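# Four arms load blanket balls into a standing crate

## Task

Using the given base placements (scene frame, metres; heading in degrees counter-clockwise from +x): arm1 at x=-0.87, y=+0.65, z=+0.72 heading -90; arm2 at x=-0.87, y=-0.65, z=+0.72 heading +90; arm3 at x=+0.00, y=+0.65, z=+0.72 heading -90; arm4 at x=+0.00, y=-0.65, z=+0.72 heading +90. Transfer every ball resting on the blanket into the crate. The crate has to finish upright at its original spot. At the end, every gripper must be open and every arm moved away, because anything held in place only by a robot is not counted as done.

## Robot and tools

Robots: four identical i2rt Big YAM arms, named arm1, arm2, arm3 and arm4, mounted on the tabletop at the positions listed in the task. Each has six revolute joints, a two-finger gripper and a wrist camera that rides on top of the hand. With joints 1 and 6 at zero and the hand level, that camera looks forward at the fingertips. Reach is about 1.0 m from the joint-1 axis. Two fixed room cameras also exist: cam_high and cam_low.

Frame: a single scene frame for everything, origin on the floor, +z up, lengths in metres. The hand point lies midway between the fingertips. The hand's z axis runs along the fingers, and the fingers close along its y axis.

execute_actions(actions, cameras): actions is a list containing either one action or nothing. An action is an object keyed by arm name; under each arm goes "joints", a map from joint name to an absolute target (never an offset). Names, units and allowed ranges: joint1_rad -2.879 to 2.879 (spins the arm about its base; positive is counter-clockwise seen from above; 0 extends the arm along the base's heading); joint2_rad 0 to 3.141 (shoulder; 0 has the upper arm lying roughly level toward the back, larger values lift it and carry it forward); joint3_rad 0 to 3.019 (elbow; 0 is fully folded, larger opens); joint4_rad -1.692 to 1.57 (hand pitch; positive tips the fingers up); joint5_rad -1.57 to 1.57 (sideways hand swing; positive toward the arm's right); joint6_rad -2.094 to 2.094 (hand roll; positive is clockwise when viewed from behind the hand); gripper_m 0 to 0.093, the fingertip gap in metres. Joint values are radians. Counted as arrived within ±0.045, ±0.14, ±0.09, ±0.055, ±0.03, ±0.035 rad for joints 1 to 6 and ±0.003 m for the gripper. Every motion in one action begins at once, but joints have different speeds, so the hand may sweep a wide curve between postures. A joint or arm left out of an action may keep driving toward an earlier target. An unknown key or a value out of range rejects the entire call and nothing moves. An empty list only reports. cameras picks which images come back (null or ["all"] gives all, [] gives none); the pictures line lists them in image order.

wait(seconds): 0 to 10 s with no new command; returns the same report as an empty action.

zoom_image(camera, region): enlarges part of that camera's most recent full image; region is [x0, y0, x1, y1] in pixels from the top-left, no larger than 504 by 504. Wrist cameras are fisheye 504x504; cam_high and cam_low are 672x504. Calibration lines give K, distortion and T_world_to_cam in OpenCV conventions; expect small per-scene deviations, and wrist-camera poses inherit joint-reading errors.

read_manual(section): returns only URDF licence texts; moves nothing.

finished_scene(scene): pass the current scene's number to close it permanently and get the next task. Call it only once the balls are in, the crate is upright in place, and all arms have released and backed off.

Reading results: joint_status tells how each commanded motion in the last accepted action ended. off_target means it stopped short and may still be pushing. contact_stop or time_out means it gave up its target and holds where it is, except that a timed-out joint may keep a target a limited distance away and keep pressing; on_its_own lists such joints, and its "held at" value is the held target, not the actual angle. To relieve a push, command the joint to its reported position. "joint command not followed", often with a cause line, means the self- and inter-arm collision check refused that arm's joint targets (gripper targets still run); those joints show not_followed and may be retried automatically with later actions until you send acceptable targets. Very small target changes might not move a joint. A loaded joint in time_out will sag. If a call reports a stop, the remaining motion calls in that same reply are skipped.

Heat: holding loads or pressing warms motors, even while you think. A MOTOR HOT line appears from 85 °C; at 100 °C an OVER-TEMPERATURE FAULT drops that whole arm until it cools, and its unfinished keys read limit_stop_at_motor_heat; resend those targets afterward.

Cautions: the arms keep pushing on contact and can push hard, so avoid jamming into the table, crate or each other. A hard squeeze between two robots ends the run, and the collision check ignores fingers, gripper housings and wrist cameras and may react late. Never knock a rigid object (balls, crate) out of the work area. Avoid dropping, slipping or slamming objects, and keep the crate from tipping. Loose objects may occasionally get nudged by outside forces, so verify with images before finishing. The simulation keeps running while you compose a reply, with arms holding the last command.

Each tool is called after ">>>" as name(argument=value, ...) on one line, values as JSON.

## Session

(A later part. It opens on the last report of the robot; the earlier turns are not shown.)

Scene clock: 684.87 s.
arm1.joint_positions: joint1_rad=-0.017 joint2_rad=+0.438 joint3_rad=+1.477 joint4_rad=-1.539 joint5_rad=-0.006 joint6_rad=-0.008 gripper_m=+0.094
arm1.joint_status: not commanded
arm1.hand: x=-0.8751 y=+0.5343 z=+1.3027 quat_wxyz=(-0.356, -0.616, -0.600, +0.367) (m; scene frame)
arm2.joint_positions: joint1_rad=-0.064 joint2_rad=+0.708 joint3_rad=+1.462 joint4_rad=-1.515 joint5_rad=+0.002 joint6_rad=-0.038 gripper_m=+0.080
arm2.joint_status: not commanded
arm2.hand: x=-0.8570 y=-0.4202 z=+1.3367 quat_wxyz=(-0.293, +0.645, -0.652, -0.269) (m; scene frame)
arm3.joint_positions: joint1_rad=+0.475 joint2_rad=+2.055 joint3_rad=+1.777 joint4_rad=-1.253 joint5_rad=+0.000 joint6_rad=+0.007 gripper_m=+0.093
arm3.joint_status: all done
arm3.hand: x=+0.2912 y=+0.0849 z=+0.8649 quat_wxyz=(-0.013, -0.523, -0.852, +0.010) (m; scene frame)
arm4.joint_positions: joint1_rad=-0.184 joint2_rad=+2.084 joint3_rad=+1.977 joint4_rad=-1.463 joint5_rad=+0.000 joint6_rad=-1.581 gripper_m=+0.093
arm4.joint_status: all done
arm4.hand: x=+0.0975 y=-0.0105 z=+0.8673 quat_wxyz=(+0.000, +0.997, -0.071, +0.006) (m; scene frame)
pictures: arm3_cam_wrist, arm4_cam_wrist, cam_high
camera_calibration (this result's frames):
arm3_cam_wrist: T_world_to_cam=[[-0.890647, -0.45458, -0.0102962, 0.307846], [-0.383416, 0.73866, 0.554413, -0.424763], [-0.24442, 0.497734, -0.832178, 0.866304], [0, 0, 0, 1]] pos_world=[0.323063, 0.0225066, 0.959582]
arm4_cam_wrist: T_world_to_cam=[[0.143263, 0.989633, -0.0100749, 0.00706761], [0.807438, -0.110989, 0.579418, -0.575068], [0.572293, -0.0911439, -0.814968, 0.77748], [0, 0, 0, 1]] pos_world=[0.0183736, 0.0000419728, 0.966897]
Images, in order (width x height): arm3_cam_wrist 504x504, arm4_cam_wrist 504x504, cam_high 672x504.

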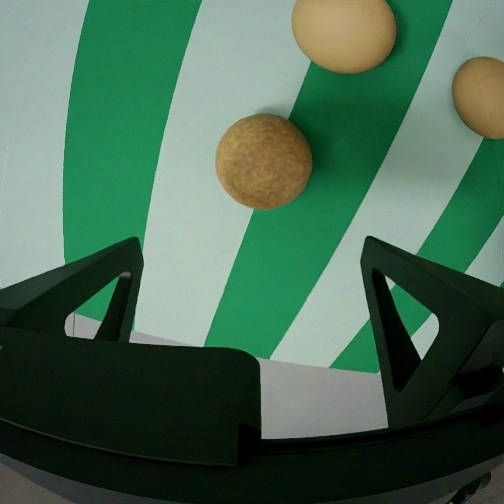

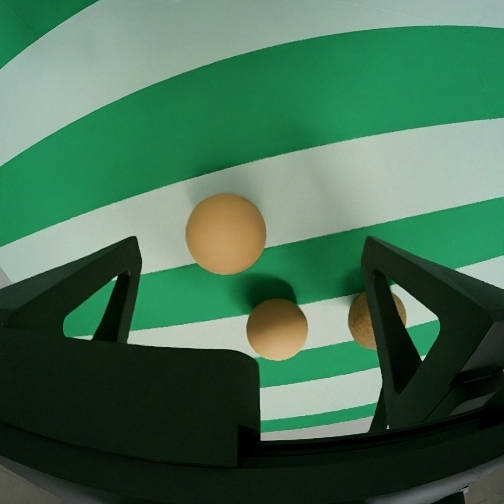

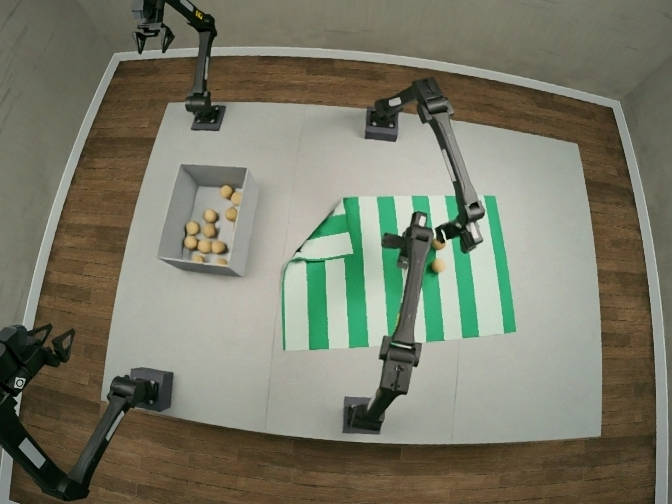

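>>> execute_actions(actions=[{"arm3":{"joints":{"joint1_rad":0.455,"joint2_rad":2.205,"joint3_rad":1.735,"joint4_rad":-1.085}}}], cameras=["arm3_cam_wrist","arm4_cam_wrist"])

Scene clock: 696.97 s.
arm1.joint_positions: joint1_rad=-0.017 joint2_rad=+0.438 joint3_rad=+1.477 joint4_rad=-1.539 joint5_rad=-0.006 joint6_rad=-0.008 gripper_m=+0.094
arm1.joint_status: not commanded
arm1.hand: x=-0.8751 y=+0.5343 z=+1.3027 quat_wxyz=(-0.356, -0.616, -0.600, +0.367) (m; scene frame)
arm2.joint_positions: joint1_rad=-0.064 joint2_rad=+0.708 joint3_rad=+1.462 joint4_rad=-1.515 joint5_rad=+0.002 joint6_rad=-0.038 gripper_m=+0.080
arm2.joint_status: not commanded
arm2.hand: x=-0.8570 y=-0.4202 z=+1.3367 quat_wxyz=(-0.293, +0.645, -0.652, -0.269) (m; scene frame)
arm3.joint_positions: joint1_rad=+0.465 joint2_rad=+2.197 joint3_rad=+1.724 joint4_rad=-1.092 joint5_rad=+0.000 joint6_rad=+0.007 gripper_m=+0.093
arm3.joint_status: all done
arm3.hand: x=+0.2870 y=+0.0777 z=+0.7595 quat_wxyz=(+0.001, -0.528, -0.849, +0.002) (m; scene frame)
arm4.joint_positions: joint1_rad=-0.184 joint2_rad=+2.084 joint3_rad=+1.977 joint4_rad=-1.463 joint5_rad=+0.000 joint6_rad=-1.582 gripper_m=+0.093
arm4.joint_status: not commanded
arm4.hand: x=+0.0975 y=-0.0105 z=+0.8673 quat_wxyz=(+0.000, +0.997, -0.071, +0.006) (m; scene frame)
pictures: arm3_cam_wrist, arm4_cam_wrist
camera_calibration (this result's frames):
arm3_cam_wrist: T_world_to_cam=[[-0.8955, -0.444946, -0.0100873, 0.300194], [-0.367189, 0.725819, 0.581686, -0.386991], [-0.251497, 0.524604, -0.813351, 0.7667], [0, 0, 0, 1]] pos_world=[0.319548, 0.0122419, 0.851732]
arm4_cam_wrist: T_world_to_cam=[[0.142885, 0.989688, -0.0100792, 0.00710873], [0.807481, -0.110678, 0.579418, -0.575069], [0.572327, -0.0909291, -0.814968, 0.777479], [0, 0, 0, 1]] pos_world=[0.0183697, 0.0000122027, 0.966897]
Images, in order (width x height): arm3_cam_wrist 504x504, arm4_cam_wrist 504x504.

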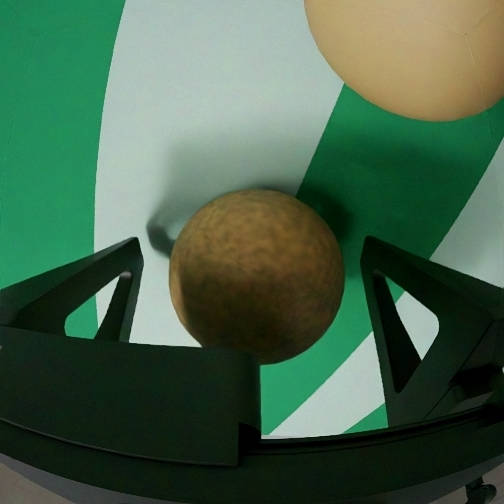

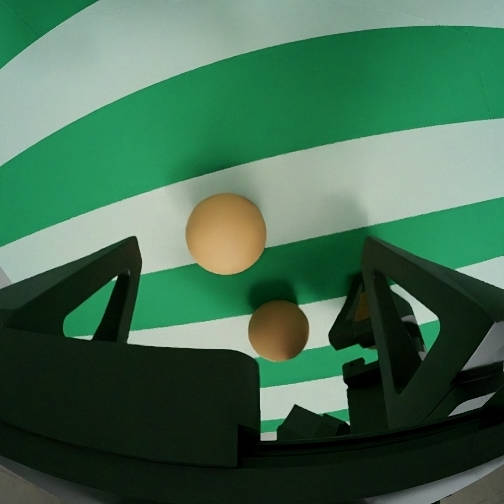

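>>> execute_actions(actions=[{"arm3":{"joints":{"gripper_m":0.05}}}], cameras=[])

>>> execute_actions(actions=[{"arm3":{"joints":{"joint2_rad":1.45}},"arm4":{"joints":{"joint1_rad":-0.283,"joint2_rad":2.115,"joint3_rad":1.745,"joint4_rad":-1.172}}}], cameras=["cam_high","arm4_cam_wrist"])

Scene clock: 706.60 s.
arm1.joint_positions: joint1_rad=-0.017 joint2_rad=+0.438 joint3_rad=+1.477 joint4_rad=-1.539 joint5_rad=-0.006 joint6_rad=-0.008 gripper_m=+0.094
arm1.joint_status: not commanded
arm1.hand: x=-0.8751 y=+0.5343 z=+1.3027 quat_wxyz=(-0.356, -0.616, -0.600, +0.367) (m; scene frame)
arm2.joint_positions: joint1_rad=-0.064 joint2_rad=+0.708 joint3_rad=+1.462 joint4_rad=-1.515 joint5_rad=+0.002 joint6_rad=-0.038 gripper_m=+0.080
arm2.joint_status: not commanded
arm2.hand: x=-0.8570 y=-0.4202 z=+1.3367 quat_wxyz=(-0.293, +0.645, -0.652, -0.269) (m; scene frame)
arm3.joint_positions: joint1_rad=+0.465 joint2_rad=+2.197 joint3_rad=+1.724 joint4_rad=-1.092 joint5_rad=+0.000 joint6_rad=+0.007 gripper_m=+0.057
arm3.joint_status: gripper_m off_target (ended at +0.057, target +0.050)
arm3.hand: x=+0.2870 y=+0.0777 z=+0.7595 quat_wxyz=(+0.001, -0.528, -0.849, +0.002) (m; scene frame)
arm4.joint_positions: joint1_rad=-0.184 joint2_rad=+2.084 joint3_rad=+1.977 joint4_rad=-1.463 joint5_rad=+0.000 joint6_rad=-1.582 gripper_m=+0.093
arm4.joint_status: not commanded
arm4.hand: x=+0.0975 y=-0.0105 z=+0.8673 quat_wxyz=(+0.000, +0.997, -0.071, +0.006) (m; scene frame)
pictures: none
No camera images: the call's "cameras" was empty. Leave "cameras" out to get every camera's image.

Scene clock: 708.53 s.
arm1.joint_positions: joint1_rad=-0.017 joint2_rad=+0.438 joint3_rad=+1.477 joint4_rad=-1.539 joint5_rad=-0.006 joint6_rad=-0.008 gripper_m=+0.094
arm1.joint_status: not commanded
arm1.hand: x=-0.8751 y=+0.5343 z=+1.3027 quat_wxyz=(-0.356, -0.616, -0.600, +0.367) (m; scene frame)
arm2.joint_positions: joint1_rad=-0.064 joint2_rad=+0.708 joint3_rad=+1.462 joint4_rad=-1.515 joint5_rad=+0.002 joint6_rad=-0.038 gripper_m=+0.080
arm2.joint_status: not commanded
arm2.hand: x=-0.8570 y=-0.4202 z=+1.3367 quat_wxyz=(-0.293, +0.645, -0.652, -0.269) (m; scene frame)
arm3.joint_positions: joint1_rad=+0.465 joint2_rad=+1.443 joint3_rad=+1.728 joint4_rad=-1.088 joint5_rad=+0.000 joint6_rad=+0.007 gripper_m=+0.057
arm3.joint_status: all done
arm3.hand: x=+0.2624 y=+0.1313 z=+1.2269 quat_wxyz=(-0.316, -0.489, -0.789, +0.196) (m; scene frame)
arm4.joint_positions: joint1_rad=-0.288 joint2_rad=+2.117 joint3_rad=+1.743 joint4_rad=-1.180 joint5_rad=+0.000 joint6_rad=-1.582 gripper_m=+0.093
arm4.joint_status: all done
arm4.hand: x=+0.1618 y=-0.0350 z=+0.7610 quat_wxyz=(-0.008, +0.992, -0.123, +0.007) (m; scene frame)
pictures: arm4_cam_wrist, cam_high
camera_calibration (this result's frames):
arm4_cam_wrist: T_world_to_cam=[[0.244459, 0.969637, 0.00669927, -0.00883956], [0.789255, -0.202986, 0.579546, -0.568464], [0.563309, -0.136388, -0.814912, 0.651609], [0, 0, 0, 1]] pos_world=[0.0837663, -0.0179476, 0.860514]
Images, in order (width x height): arm4_cam_wrist 504x504, cam_high 672x504.

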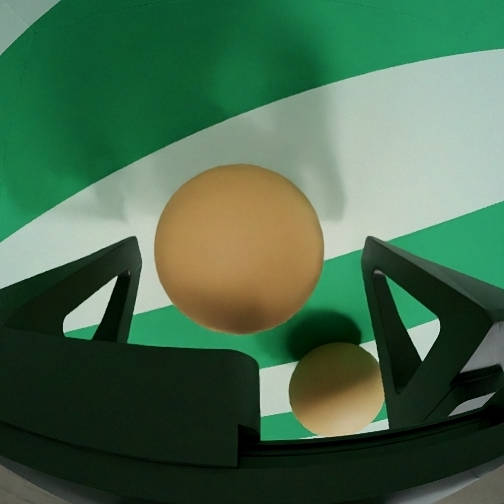

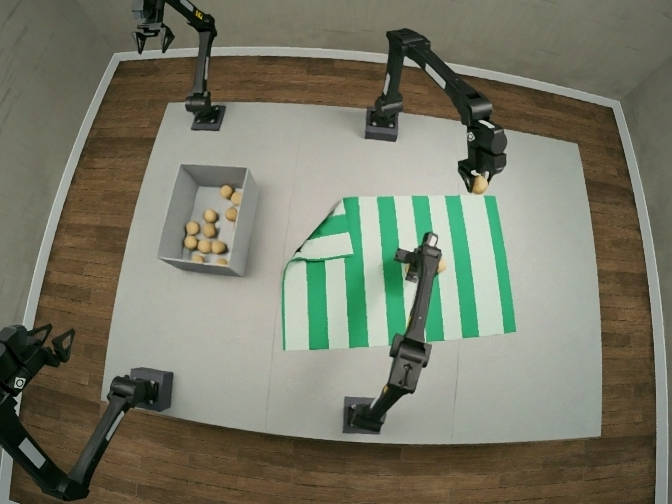

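>>> execute_actions(actions=[{"arm3":{"joints":{"joint1_rad":-0.885,"joint2_rad":1.6,"joint3_rad":2.1,"joint4_rad":-1.3}},"arm4":{"joints":{"joint1_rad":-0.265,"joint3_rad":1.72}}}], cameras=["arm4_cam_wrist"])

Scene clock: 713.90 s.
arm1.joint_positions: joint1_rad=-0.017 joint2_rad=+0.438 joint3_rad=+1.477 joint4_rad=-1.539 joint5_rad=-0.006 joint6_rad=-0.008 gripper_m=+0.094
arm1.joint_status: not commanded
arm1.hand: x=-0.8751 y=+0.5343 z=+1.3027 quat_wxyz=(-0.356, -0.616, -0.600, +0.367) (m; scene frame)
arm2.joint_positions: joint1_rad=-0.064 joint2_rad=+0.708 joint3_rad=+1.462 joint4_rad=-1.515 joint5_rad=+0.002 joint6_rad=-0.038 gripper_m=+0.080
arm2.joint_status: not commanded
arm2.hand: x=-0.8570 y=-0.4202 z=+1.3367 quat_wxyz=(-0.293, +0.645, -0.652, -0.269) (m; scene frame)
arm3.joint_positions: joint1_rad=-0.888 joint2_rad=+1.617 joint3_rad=+2.054 joint4_rad=-1.293 joint5_rad=+0.002 joint6_rad=+0.005 gripper_m=+0.057
arm3.joint_status: all done
arm3.hand: x=-0.4735 y=+0.2609 z=+1.2690 quat_wxyz=(-0.114, -0.883, -0.312, +0.332) (m; scene frame)
arm4.joint_positions: joint1_rad=-0.271 joint2_rad=+2.117 joint3_rad=+1.726 joint4_rad=-1.180 joint5_rad=+0.000 joint6_rad=-1.582 gripper_m=+0.093
arm4.joint_status: all done
arm4.hand: x=+0.1498 y=-0.0383 z=+0.7550 quat_wxyz=(+0.000, +0.993, -0.114, +0.006) (m; scene frame)
pictures: arm4_cam_wrist
camera_calibration (this result's frames):
arm4_cam_wrist: T_world_to_cam=[[0.227942, 0.973632, -0.0091277, 0.0119344], [0.794763, -0.180634, 0.579417, -0.556094], [0.56249, -0.139328, -0.81498, 0.65311], [0, 0, 0, 1]] pos_world=[0.0718753, -0.021073, 0.854591]
Images, in order (width x height): arm4_cam_wrist 504x504.

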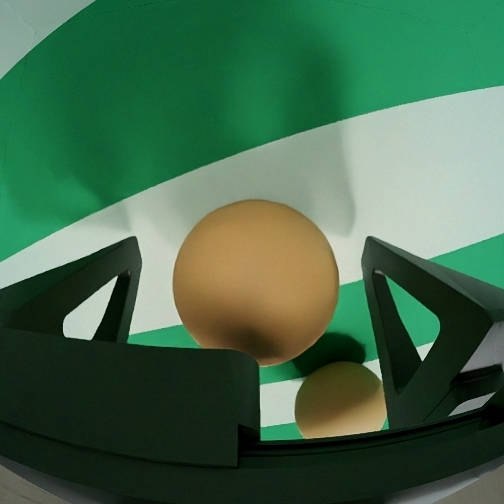

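>>> execute_actions(actions=[{"arm3":{"joints":{"joint1_rad":-0.93,"joint2_rad":2.2,"joint3_rad":2.25,"joint4_rad":-0.93}},"arm4":{"joints":{"gripper_m":0.05}}}], cameras=["arm3_cam_wrist"])

>>> execute_actions(actions=[{"arm3":{"joints":{"joint2_rad":1.45,"gripper_m":0.093}},"arm4":{"joints":{"joint1_rad":0.78,"joint2_rad":1.3,"joint6_rad":0}}}], cameras=["cam_high"])

Scene clock: 719.33 s.
arm1.joint_positions: joint1_rad=-0.017 joint2_rad=+0.438 joint3_rad=+1.477 joint4_rad=-1.539 joint5_rad=-0.006 joint6_rad=-0.008 gripper_m=+0.094
arm1.joint_status: not commanded
arm1.hand: x=-0.8751 y=+0.5343 z=+1.3027 quat_wxyz=(-0.356, -0.616, -0.600, +0.367) (m; scene frame)
arm2.joint_positions: joint1_rad=-0.064 joint2_rad=+0.708 joint3_rad=+1.462 joint4_rad=-1.515 joint5_rad=+0.002 joint6_rad=-0.038 gripper_m=+0.080
arm2.joint_status: not commanded
arm2.hand: x=-0.8570 y=-0.4202 z=+1.3367 quat_wxyz=(-0.293, +0.645, -0.652, -0.269) (m; scene frame)
arm3.joint_positions: joint1_rad=-0.926 joint2_rad=+2.213 joint3_rad=+2.205 joint4_rad=-0.940 joint5_rad=+0.002 joint6_rad=+0.005 gripper_m=+0.057
arm3.joint_status: all done
arm3.hand: x=-0.6608 y=+0.1515 z=+0.9784 quat_wxyz=(-0.094, -0.903, -0.300, +0.293) (m; scene frame)
arm4.joint_positions: joint1_rad=-0.271 joint2_rad=+2.117 joint3_rad=+1.726 joint4_rad=-1.179 joint5_rad=+0.000 joint6_rad=-1.582 gripper_m=+0.057
arm4.joint_status: gripper_m off_target (ended at +0.057, target +0.050)
arm4.hand: x=+0.1499 y=-0.0382 z=+0.7550 quat_wxyz=(+0.000, +0.993, -0.114, +0.006) (m; scene frame)
pictures: arm3_cam_wrist
camera_calibration (this result's frames):
arm3_cam_wrist: T_world_to_cam=[[-0.605734, 0.795656, -0.00426108, -0.515702], [0.795665, 0.605712, -0.00550001, 0.445222], [-0.00179512, -0.00672193, -0.999976, 1.09582], [0, 0, 0, 1]] pos_world=[-0.664659, 0.14801, 1.09604]
Images, in order (width x height): arm3_cam_wrist 504x504.

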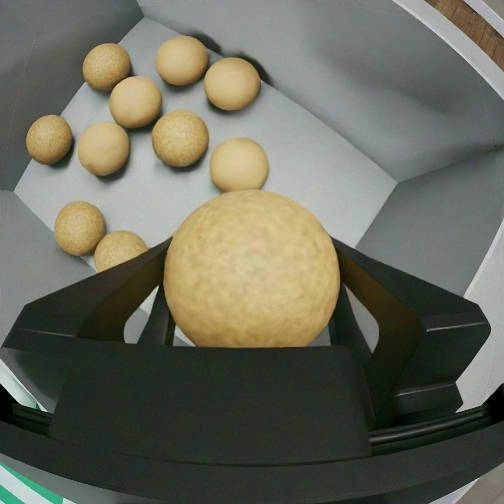

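Scene clock: 721.50 s.
arm1.joint_positions: joint1_rad=-0.017 joint2_rad=+0.438 joint3_rad=+1.477 joint4_rad=-1.539 joint5_rad=-0.006 joint6_rad=-0.008 gripper_m=+0.094
arm1.joint_status: not commanded
arm1.hand: x=-0.8751 y=+0.5343 z=+1.3027 quat_wxyz=(-0.356, -0.616, -0.600, +0.367) (m; scene frame)
arm2.joint_positions: joint1_rad=-0.064 joint2_rad=+0.708 joint3_rad=+1.462 joint4_rad=-1.515 joint5_rad=+0.002 joint6_rad=-0.038 gripper_m=+0.080
arm2.joint_status: not commanded
arm2.hand: x=-0.8570 y=-0.4202 z=+1.3367 quat_wxyz=(-0.293, +0.645, -0.652, -0.269) (m; scene frame)
arm3.joint_positions: joint1_rad=-0.926 joint2_rad=+1.464 joint3_rad=+2.232 joint4_rad=-0.928 joint5_rad=+0.002 joint6_rad=+0.005 gripper_m=+0.093
arm3.joint_status: all done
arm3.hand: x=-0.4479 y=+0.3069 z=+1.5277 quat_wxyz=(-0.204, -0.721, -0.241, +0.617) (m; scene frame)
arm4.joint_positions: joint1_rad=+0.776 joint2_rad=+1.299 joint3_rad=+1.708 joint4_rad=-1.168 joint5_rad=-0.002 joint6_rad=-0.009 gripper_m=+0.057
arm4.joint_status: all done
arm4.hand: x=-0.3765 y=-0.2930 z=+1.2189 quat_wxyz=(-0.149, +0.856, -0.338, -0.361) (m; scene frame)
pictures: cam_high
Images, in order (width x height): cam_high 672x504.

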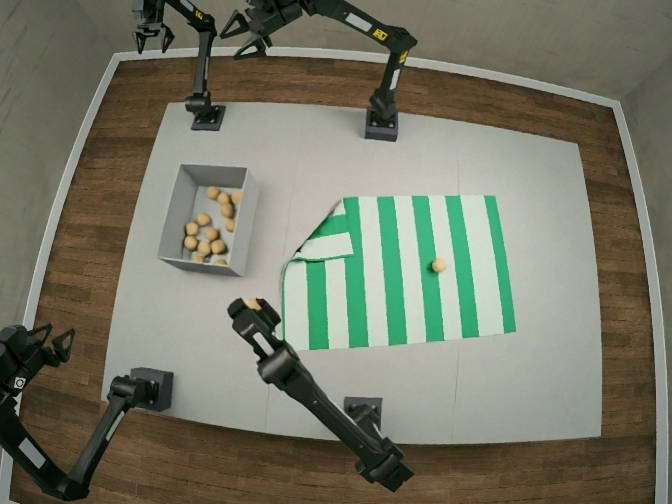

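>>> execute_actions(actions=[{"arm3":{"joints":{"joint1_rad":0.392,"joint2_rad":2.03,"joint3_rad":1.88,"joint4_rad":-0.926}},"arm4":{"joints":{"joint2_rad":2.19,"joint3_rad":2.44,"joint4_rad":-0.9}}}], cameras=["cam_high","arm3_cam_wrist"])

Scene clock: 728.77 s.
arm1.joint_positions: joint1_rad=-0.017 joint2_rad=+0.438 joint3_rad=+1.477 joint4_rad=-1.539 joint5_rad=-0.006 joint6_rad=-0.008 gripper_m=+0.094
arm1.joint_status: not commanded
arm1.hand: x=-0.8751 y=+0.5343 z=+1.3027 quat_wxyz=(-0.356, -0.616, -0.600, +0.367) (m; scene frame)
arm2.joint_positions: joint1_rad=-0.064 joint2_rad=+0.708 joint3_rad=+1.462 joint4_rad=-1.515 joint5_rad=+0.002 joint6_rad=-0.038 gripper_m=+0.080
arm2.joint_status: not commanded
arm2.hand: x=-0.8570 y=-0.4202 z=+1.3367 quat_wxyz=(-0.293, +0.645, -0.652, -0.269) (m; scene frame)
arm3.joint_positions: joint1_rad=+0.392 joint2_rad=+2.017 joint3_rad=+1.846 joint4_rad=-0.922 joint5_rad=-0.002 joint6_rad=+0.004 gripper_m=+0.093
arm3.joint_status: all done
arm3.hand: x=+0.2830 y=-0.0306 z=+0.9403 quat_wxyz=(-0.194, -0.541, -0.808, +0.131) (m; scene frame)
arm4.joint_positions: joint1_rad=+0.776 joint2_rad=+2.230 joint3_rad=+2.366 joint4_rad=-0.908 joint5_rad=-0.002 joint6_rad=-0.008 gripper_m=+0.057
arm4.joint_status: all done
arm4.hand: x=-0.6252 y=-0.0527 z=+0.9877 quat_wxyz=(-0.147, +0.858, -0.339, -0.356) (m; scene frame)
pictures: arm3_cam_wrist, cam_high
camera_calibration (this result's frames):
arm3_cam_wrist: T_world_to_cam=[[-0.921114, -0.38916, -0.0102056, 0.259361], [-0.386283, 0.910422, 0.148045, 0.00378578], [-0.0483216, 0.140308, -0.988928, 1.06547], [0, 0, 0, 1]] pos_world=[0.291849, -0.0520079, 1.05576]
Images, in order (width x height): arm3_cam_wrist 504x504, cam_high 672x504.

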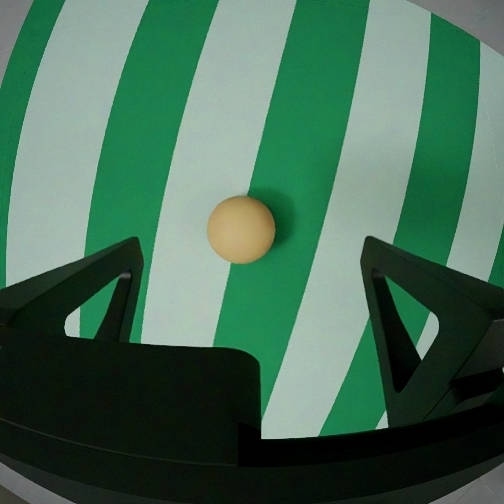

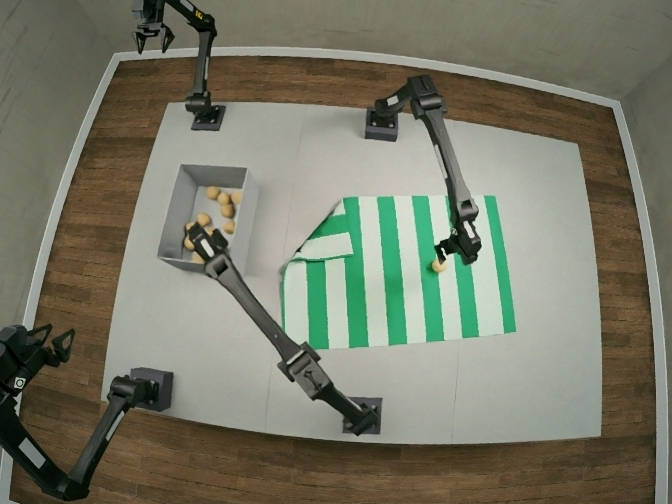

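>>> execute_actions(actions=[{"arm3":{"joints":{"joint1_rad":0.412,"joint2_rad":2.275,"joint4_rad":-0.86}},"arm4":{"joints":{"joint2_rad":1.7,"gripper_m":0.093}}}], cameras=["arm3_cam_wrist"])

Scene clock: 735.70 s.
arm1.joint_positions: joint1_rad=-0.017 joint2_rad=+0.438 joint3_rad=+1.477 joint4_rad=-1.539 joint5_rad=-0.006 joint6_rad=-0.008 gripper_m=+0.094
arm1.joint_status: not commanded
arm1.hand: x=-0.8751 y=+0.5343 z=+1.3027 quat_wxyz=(-0.356, -0.616, -0.600, +0.367) (m; scene frame)
arm2.joint_positions: joint1_rad=-0.064 joint2_rad=+0.708 joint3_rad=+1.462 joint4_rad=-1.515 joint5_rad=+0.002 joint6_rad=-0.038 gripper_m=+0.080
arm2.joint_status: not commanded
arm2.hand: x=-0.8570 y=-0.4202 z=+1.3367 quat_wxyz=(-0.293, +0.645, -0.652, -0.269) (m; scene frame)
arm3.joint_positions: joint1_rad=+0.402 joint2_rad=+2.283 joint3_rad=+1.861 joint4_rad=-0.864 joint5_rad=-0.003 joint6_rad=+0.004 gripper_m=+0.093
arm3.joint_status: all done
arm3.hand: x=+0.2897 y=-0.0288 z=+0.7612 quat_wxyz=(-0.115, -0.547, -0.826, +0.077) (m; scene frame)
arm4.joint_positions: joint1_rad=+0.776 joint2_rad=+1.716 joint3_rad=+2.433 joint4_rad=-0.900 joint5_rad=-0.002 joint6_rad=-0.008 gripper_m=+0.093
arm4.joint_status: all done
arm4.hand: x=-0.4937 y=-0.1824 z=+1.4229 quat_wxyz=(-0.241, +0.718, -0.282, -0.589) (m; scene frame)
pictures: arm3_cam_wrist
camera_calibration (this result's frames):
arm3_cam_wrist: T_world_to_cam=[[-0.918312, -0.395674, -0.0120894, 0.264796], [-0.376502, 0.863568, 0.335405, -0.115616], [-0.122271, 0.312558, -0.941996, 0.879087], [0, 0, 0, 1]] pos_world=[0.307122, -0.0701505, 0.870077]
Images, in order (width x height): arm3_cam_wrist 504x504.

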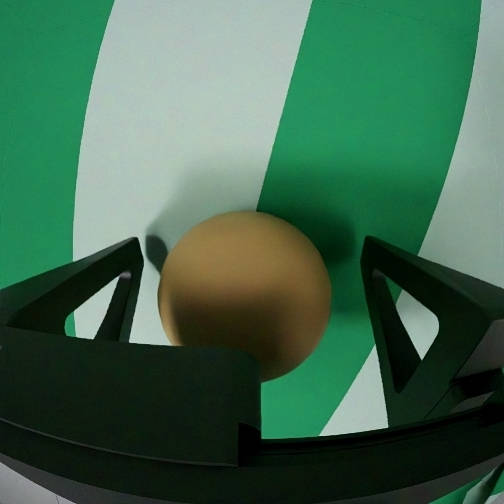

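>>> execute_actions(actions=[{"arm3":{"joints":{"gripper_m":0.05,"joint4_rad":-0.89}}}], cameras=[])

>>> execute_actions(actions=[{"arm3":{"joints":{"joint1_rad":-0.9,"joint2_rad":1.85,"joint3_rad":2.25}},"arm4":{"joints":{"joint2_rad":0.8,"joint3_rad":1.47,"joint4_rad":-1.5}}}], cameras=["cam_high","arm3_cam_wrist"])

Scene clock: 740.90 s.
arm1.joint_positions: joint1_rad=-0.017 joint2_rad=+0.438 joint3_rad=+1.477 joint4_rad=-1.539 joint5_rad=-0.006 joint6_rad=-0.008 gripper_m=+0.094
arm1.joint_status: not commanded
arm1.hand: x=-0.8751 y=+0.5343 z=+1.3027 quat_wxyz=(-0.356, -0.616, -0.600, +0.367) (m; scene frame)
arm2.joint_positions: joint1_rad=-0.064 joint2_rad=+0.708 joint3_rad=+1.462 joint4_rad=-1.515 joint5_rad=+0.002 joint6_rad=-0.038 gripper_m=+0.080
arm2.joint_status: not commanded
arm2.hand: x=-0.8570 y=-0.4202 z=+1.3367 quat_wxyz=(-0.293, +0.645, -0.652, -0.269) (m; scene frame)
arm3.joint_positions: joint1_rad=+0.402 joint2_rad=+2.283 joint3_rad=+1.861 joint4_rad=-0.883 joint5_rad=-0.002 joint6_rad=+0.004 gripper_m=+0.055
arm3.joint_status: gripper_m off_target (ended at +0.055, target +0.050); the others done
arm3.hand: x=+0.2878 y=-0.0247 z=+0.7600 quat_wxyz=(-0.107, -0.548, -0.827, +0.072) (m; scene frame)
arm4.joint_positions: joint1_rad=+0.776 joint2_rad=+1.716 joint3_rad=+2.433 joint4_rad=-0.900 joint5_rad=-0.002 joint6_rad=-0.008 gripper_m=+0.093
arm4.joint_status: not commanded
arm4.hand: x=-0.4937 y=-0.1824 z=+1.4229 quat_wxyz=(-0.241, +0.718, -0.282, -0.589) (m; scene frame)
pictures: none
No camera images: the call's "cameras" was empty. Leave "cameras" out to get every camera's image.

Scene clock: 742.80 s.
arm1.joint_positions: joint1_rad=-0.017 joint2_rad=+0.438 joint3_rad=+1.477 joint4_rad=-1.539 joint5_rad=-0.006 joint6_rad=-0.008 gripper_m=+0.094
arm1.joint_status: not commanded
arm1.hand: x=-0.8751 y=+0.5343 z=+1.3027 quat_wxyz=(-0.356, -0.616, -0.600, +0.367) (m; scene frame)
arm2.joint_positions: joint1_rad=-0.064 joint2_rad=+0.708 joint3_rad=+1.462 joint4_rad=-1.515 joint5_rad=+0.002 joint6_rad=-0.038 gripper_m=+0.080
arm2.joint_status: not commanded
arm2.hand: x=-0.8570 y=-0.4202 z=+1.3367 quat_wxyz=(-0.293, +0.645, -0.652, -0.269) (m; scene frame)
arm3.joint_positions: joint1_rad=-0.902 joint2_rad=+1.832 joint3_rad=+2.244 joint4_rad=-0.886 joint5_rad=+0.003 joint6_rad=+0.004 gripper_m=+0.055
arm3.joint_status: all done
arm3.hand: x=-0.5881 y=+0.1804 z=+1.3069 quat_wxyz=(-0.169, -0.805, -0.280, +0.494) (m; scene frame)
arm4.joint_positions: joint1_rad=+0.776 joint2_rad=+0.803 joint3_rad=+1.471 joint4_rad=-1.499 joint5_rad=-0.002 joint6_rad=-0.008 gripper_m=+0.093
arm4.joint_status: all done
arm4.hand: x=-0.2027 y=-0.4598 z=+1.2301 quat_wxyz=(-0.136, +0.868, -0.343, -0.330) (m; scene frame)
pictures: arm3_cam_wrist, cam_high
camera_calibration (this result's frames):
arm3_cam_wrist: T_world_to_cam=[[-0.628514, 0.777798, 0.000796907, -0.510029], [0.690141, 0.558154, -0.460619, 0.913], [-0.358713, -0.288955, -0.887598, 1.11878], [0, 0, 0, 1]] pos_world=[-0.549338, 0.210383, 1.41398]
Images, in order (width x height): arm3_cam_wrist 504x504, cam_high 672x504.

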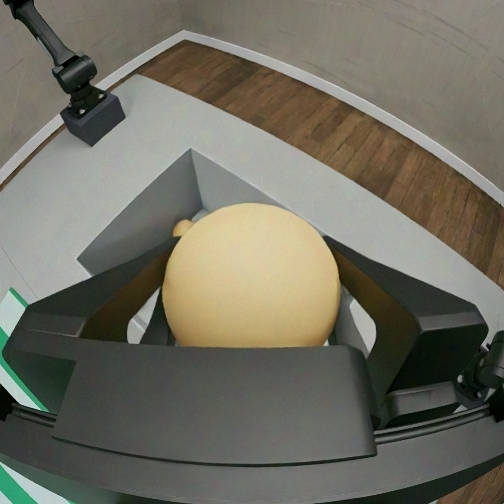

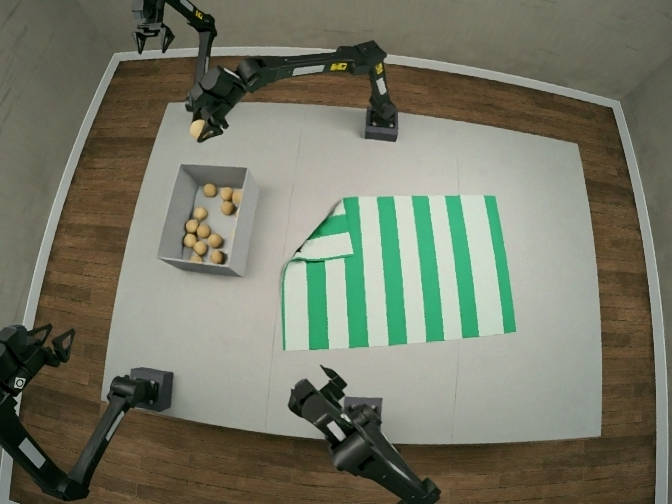

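>>> execute_actions(actions=[{"arm3":{"joints":{"joint2_rad":2.24,"joint4_rad":-0.95}},"arm4":{"joints":{"joint1_rad":0.2}}}], cameras=[])

>>> execute_actions(actions=[{"arm3":{"joints":{"joint2_rad":1.3,"gripper_m":0.093}}}])

>>> zoom_image(camera="cam_high", region=[100, 80, 300, 300])

Scene clock: 749.43 s.
arm1.joint_positions: joint1_rad=-0.017 joint2_rad=+0.438 joint3_rad=+1.477 joint4_rad=-1.539 joint5_rad=-0.006 joint6_rad=-0.008 gripper_m=+0.094
arm1.joint_status: not commanded
arm1.hand: x=-0.8751 y=+0.5343 z=+1.3027 quat_wxyz=(-0.356, -0.616, -0.600, +0.367) (m; scene frame)
arm2.joint_positions: joint1_rad=-0.064 joint2_rad=+0.708 joint3_rad=+1.462 joint4_rad=-1.515 joint5_rad=+0.002 joint6_rad=-0.038 gripper_m=+0.080
arm2.joint_status: not commanded
arm2.hand: x=-0.8570 y=-0.4202 z=+1.3367 quat_wxyz=(-0.293, +0.645, -0.652, -0.269) (m; scene frame)
arm3.joint_positions: joint1_rad=-0.902 joint2_rad=+2.258 joint3_rad=+2.210 joint4_rad=-0.954 joint5_rad=+0.003 joint6_rad=+0.004 gripper_m=+0.055
arm3.joint_status: all done
arm3.hand: x=-0.6490 y=+0.1356 z=+0.9431 quat_wxyz=(-0.089, -0.906, -0.314, +0.268) (m; scene frame)
arm4.joint_positions: joint1_rad=+0.206 joint2_rad=+0.803 joint3_rad=+1.471 joint4_rad=-1.499 joint5_rad=+0.000 joint6_rad=-0.008 gripper_m=+0.093
arm4.joint_status: all done
arm4.hand: x=-0.0694 y=-0.3833 z=+1.2314 quat_wxyz=(-0.227, +0.737, -0.573, -0.279) (m; scene frame)
pictures: none
No camera images: the call's "cameras" was empty. Leave "cameras" out to get every camera's image.

Scene clock: 751.70 s.
arm1.joint_positions: joint1_rad=-0.017 joint2_rad=+0.438 joint3_rad=+1.477 joint4_rad=-1.539 joint5_rad=-0.006 joint6_rad=-0.008 gripper_m=+0.094
arm1.joint_status: not commanded
arm1.hand: x=-0.8751 y=+0.5343 z=+1.3027 quat_wxyz=(-0.356, -0.616, -0.600, +0.367) (m; scene frame)
arm2.joint_positions: joint1_rad=-0.064 joint2_rad=+0.708 joint3_rad=+1.462 joint4_rad=-1.515 joint5_rad=+0.002 joint6_rad=-0.038 gripper_m=+0.080
arm2.joint_status: not commanded
arm2.hand: x=-0.8570 y=-0.4202 z=+1.3367 quat_wxyz=(-0.293, +0.645, -0.652, -0.269) (m; scene frame)
arm3.joint_positions: joint1_rad=-0.902 joint2_rad=+1.311 joint3_rad=+2.231 joint4_rad=-0.948 joint5_rad=+0.003 joint6_rad=+0.004 gripper_m=+0.093
arm3.joint_status: all done
arm3.hand: x=-0.3612 y=+0.3575 z=+1.5981 quat_wxyz=(-0.228, -0.676, -0.235, +0.660) (m; scene frame)
arm4.joint_positions: joint1_rad=+0.206 joint2_rad=+0.803 joint3_rad=+1.471 joint4_rad=-1.499 joint5_rad=+0.000 joint6_rad=-0.008 gripper_m=+0.093
arm4.joint_status: not commanded
arm4.hand: x=-0.0694 y=-0.3833 z=+1.2314 quat_wxyz=(-0.227, +0.737, -0.573, -0.279) (m; scene frame)
pictures: arm1_cam_wrist, arm2_cam_wrist, arm3_cam_wrist, arm4_cam_wrist, cam_high, cam_low
camera_calibration (this result's frames):
arm2_cam_wrist: T_world_to_cam=[[0.999032, -0.0376366, 0.0227788, 0.808877], [-0.032834, -0.982504, -0.183325, -0.190526], [0.02928, 0.1824, -0.982788, 1.54088], [0, 0, 0, 1]] pos_world=[-0.859467, -0.437805, 1.461]
arm3_cam_wrist: T_world_to_cam=[[-0.629968, 0.776601, 0.00562529, -0.513148], [0.464098, 0.382258, -0.799057, 1.31377], [-0.622699, -0.500769, -0.601229, 1.03254], [0, 0, 0, 1]] pos_world=[-0.290021, 0.413379, 1.67346]
arm4_cam_wrist: T_world_to_cam=[[0.969105, 0.246557, 0.00670124, 0.155371], [0.24535, -0.960868, -0.128594, -0.185496], [-0.0252666, 0.126265, -0.991675, 1.39514], [0, 0, 0, 1]] pos_world=[-0.0698083, -0.392703, 1.35864]
Images, in order (width x height): arm1_cam_wrist 504x504, arm2_cam_wrist 504x504, arm3_cam_wrist 504x504, arm4_cam_wrist 504x504, cam_high 672x504, cam_low 672x504.

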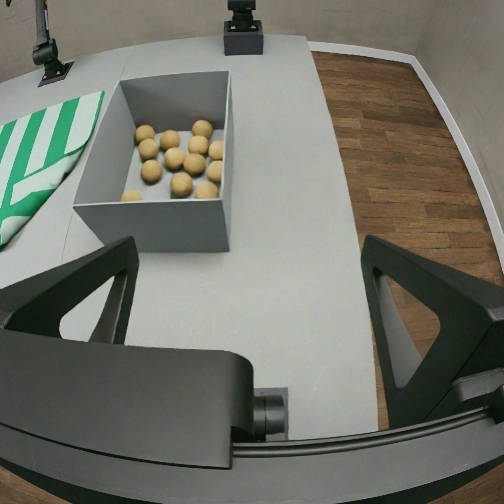

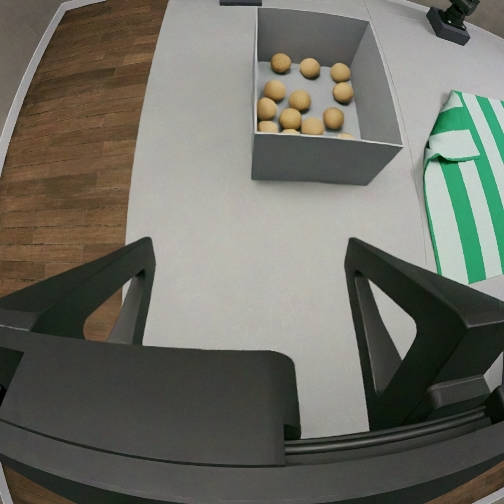

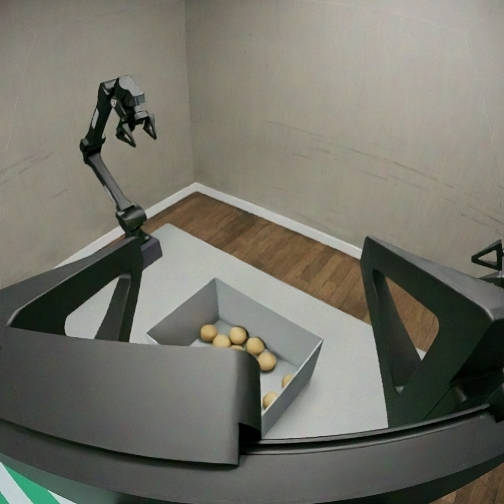

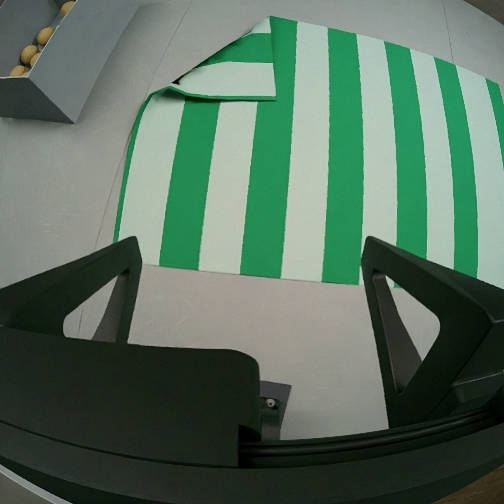

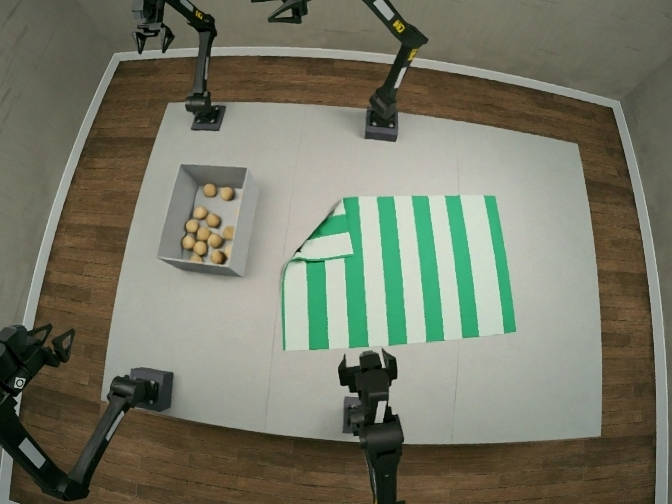

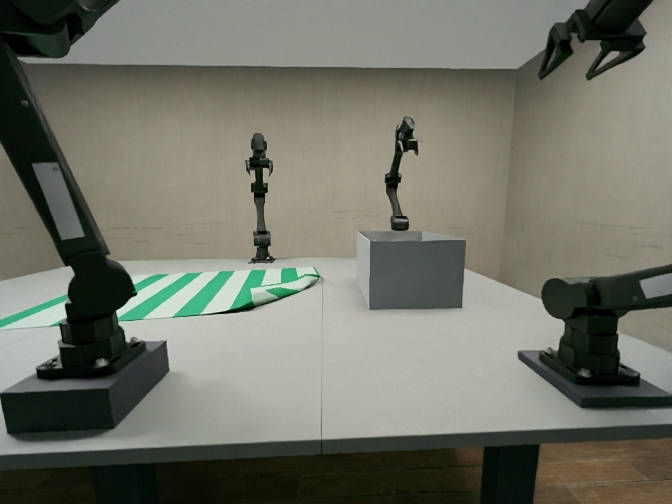

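Region (100, 80, 300, 300) of cam_high's 672x504 image, scaled by 2.291, with more detail than that image has; it fills the left 458 columns of this view, and the rest is white.

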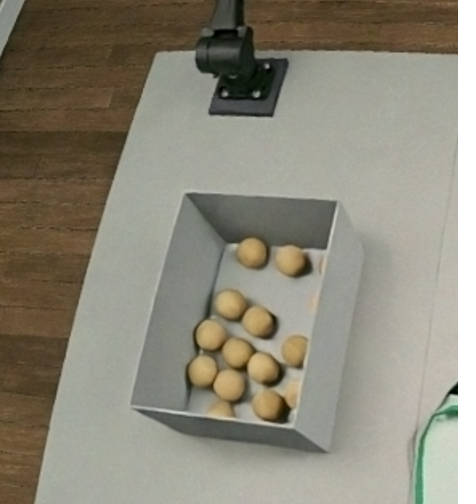

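>>> finished_scene(scene=1)

The scene is finished: the task was done.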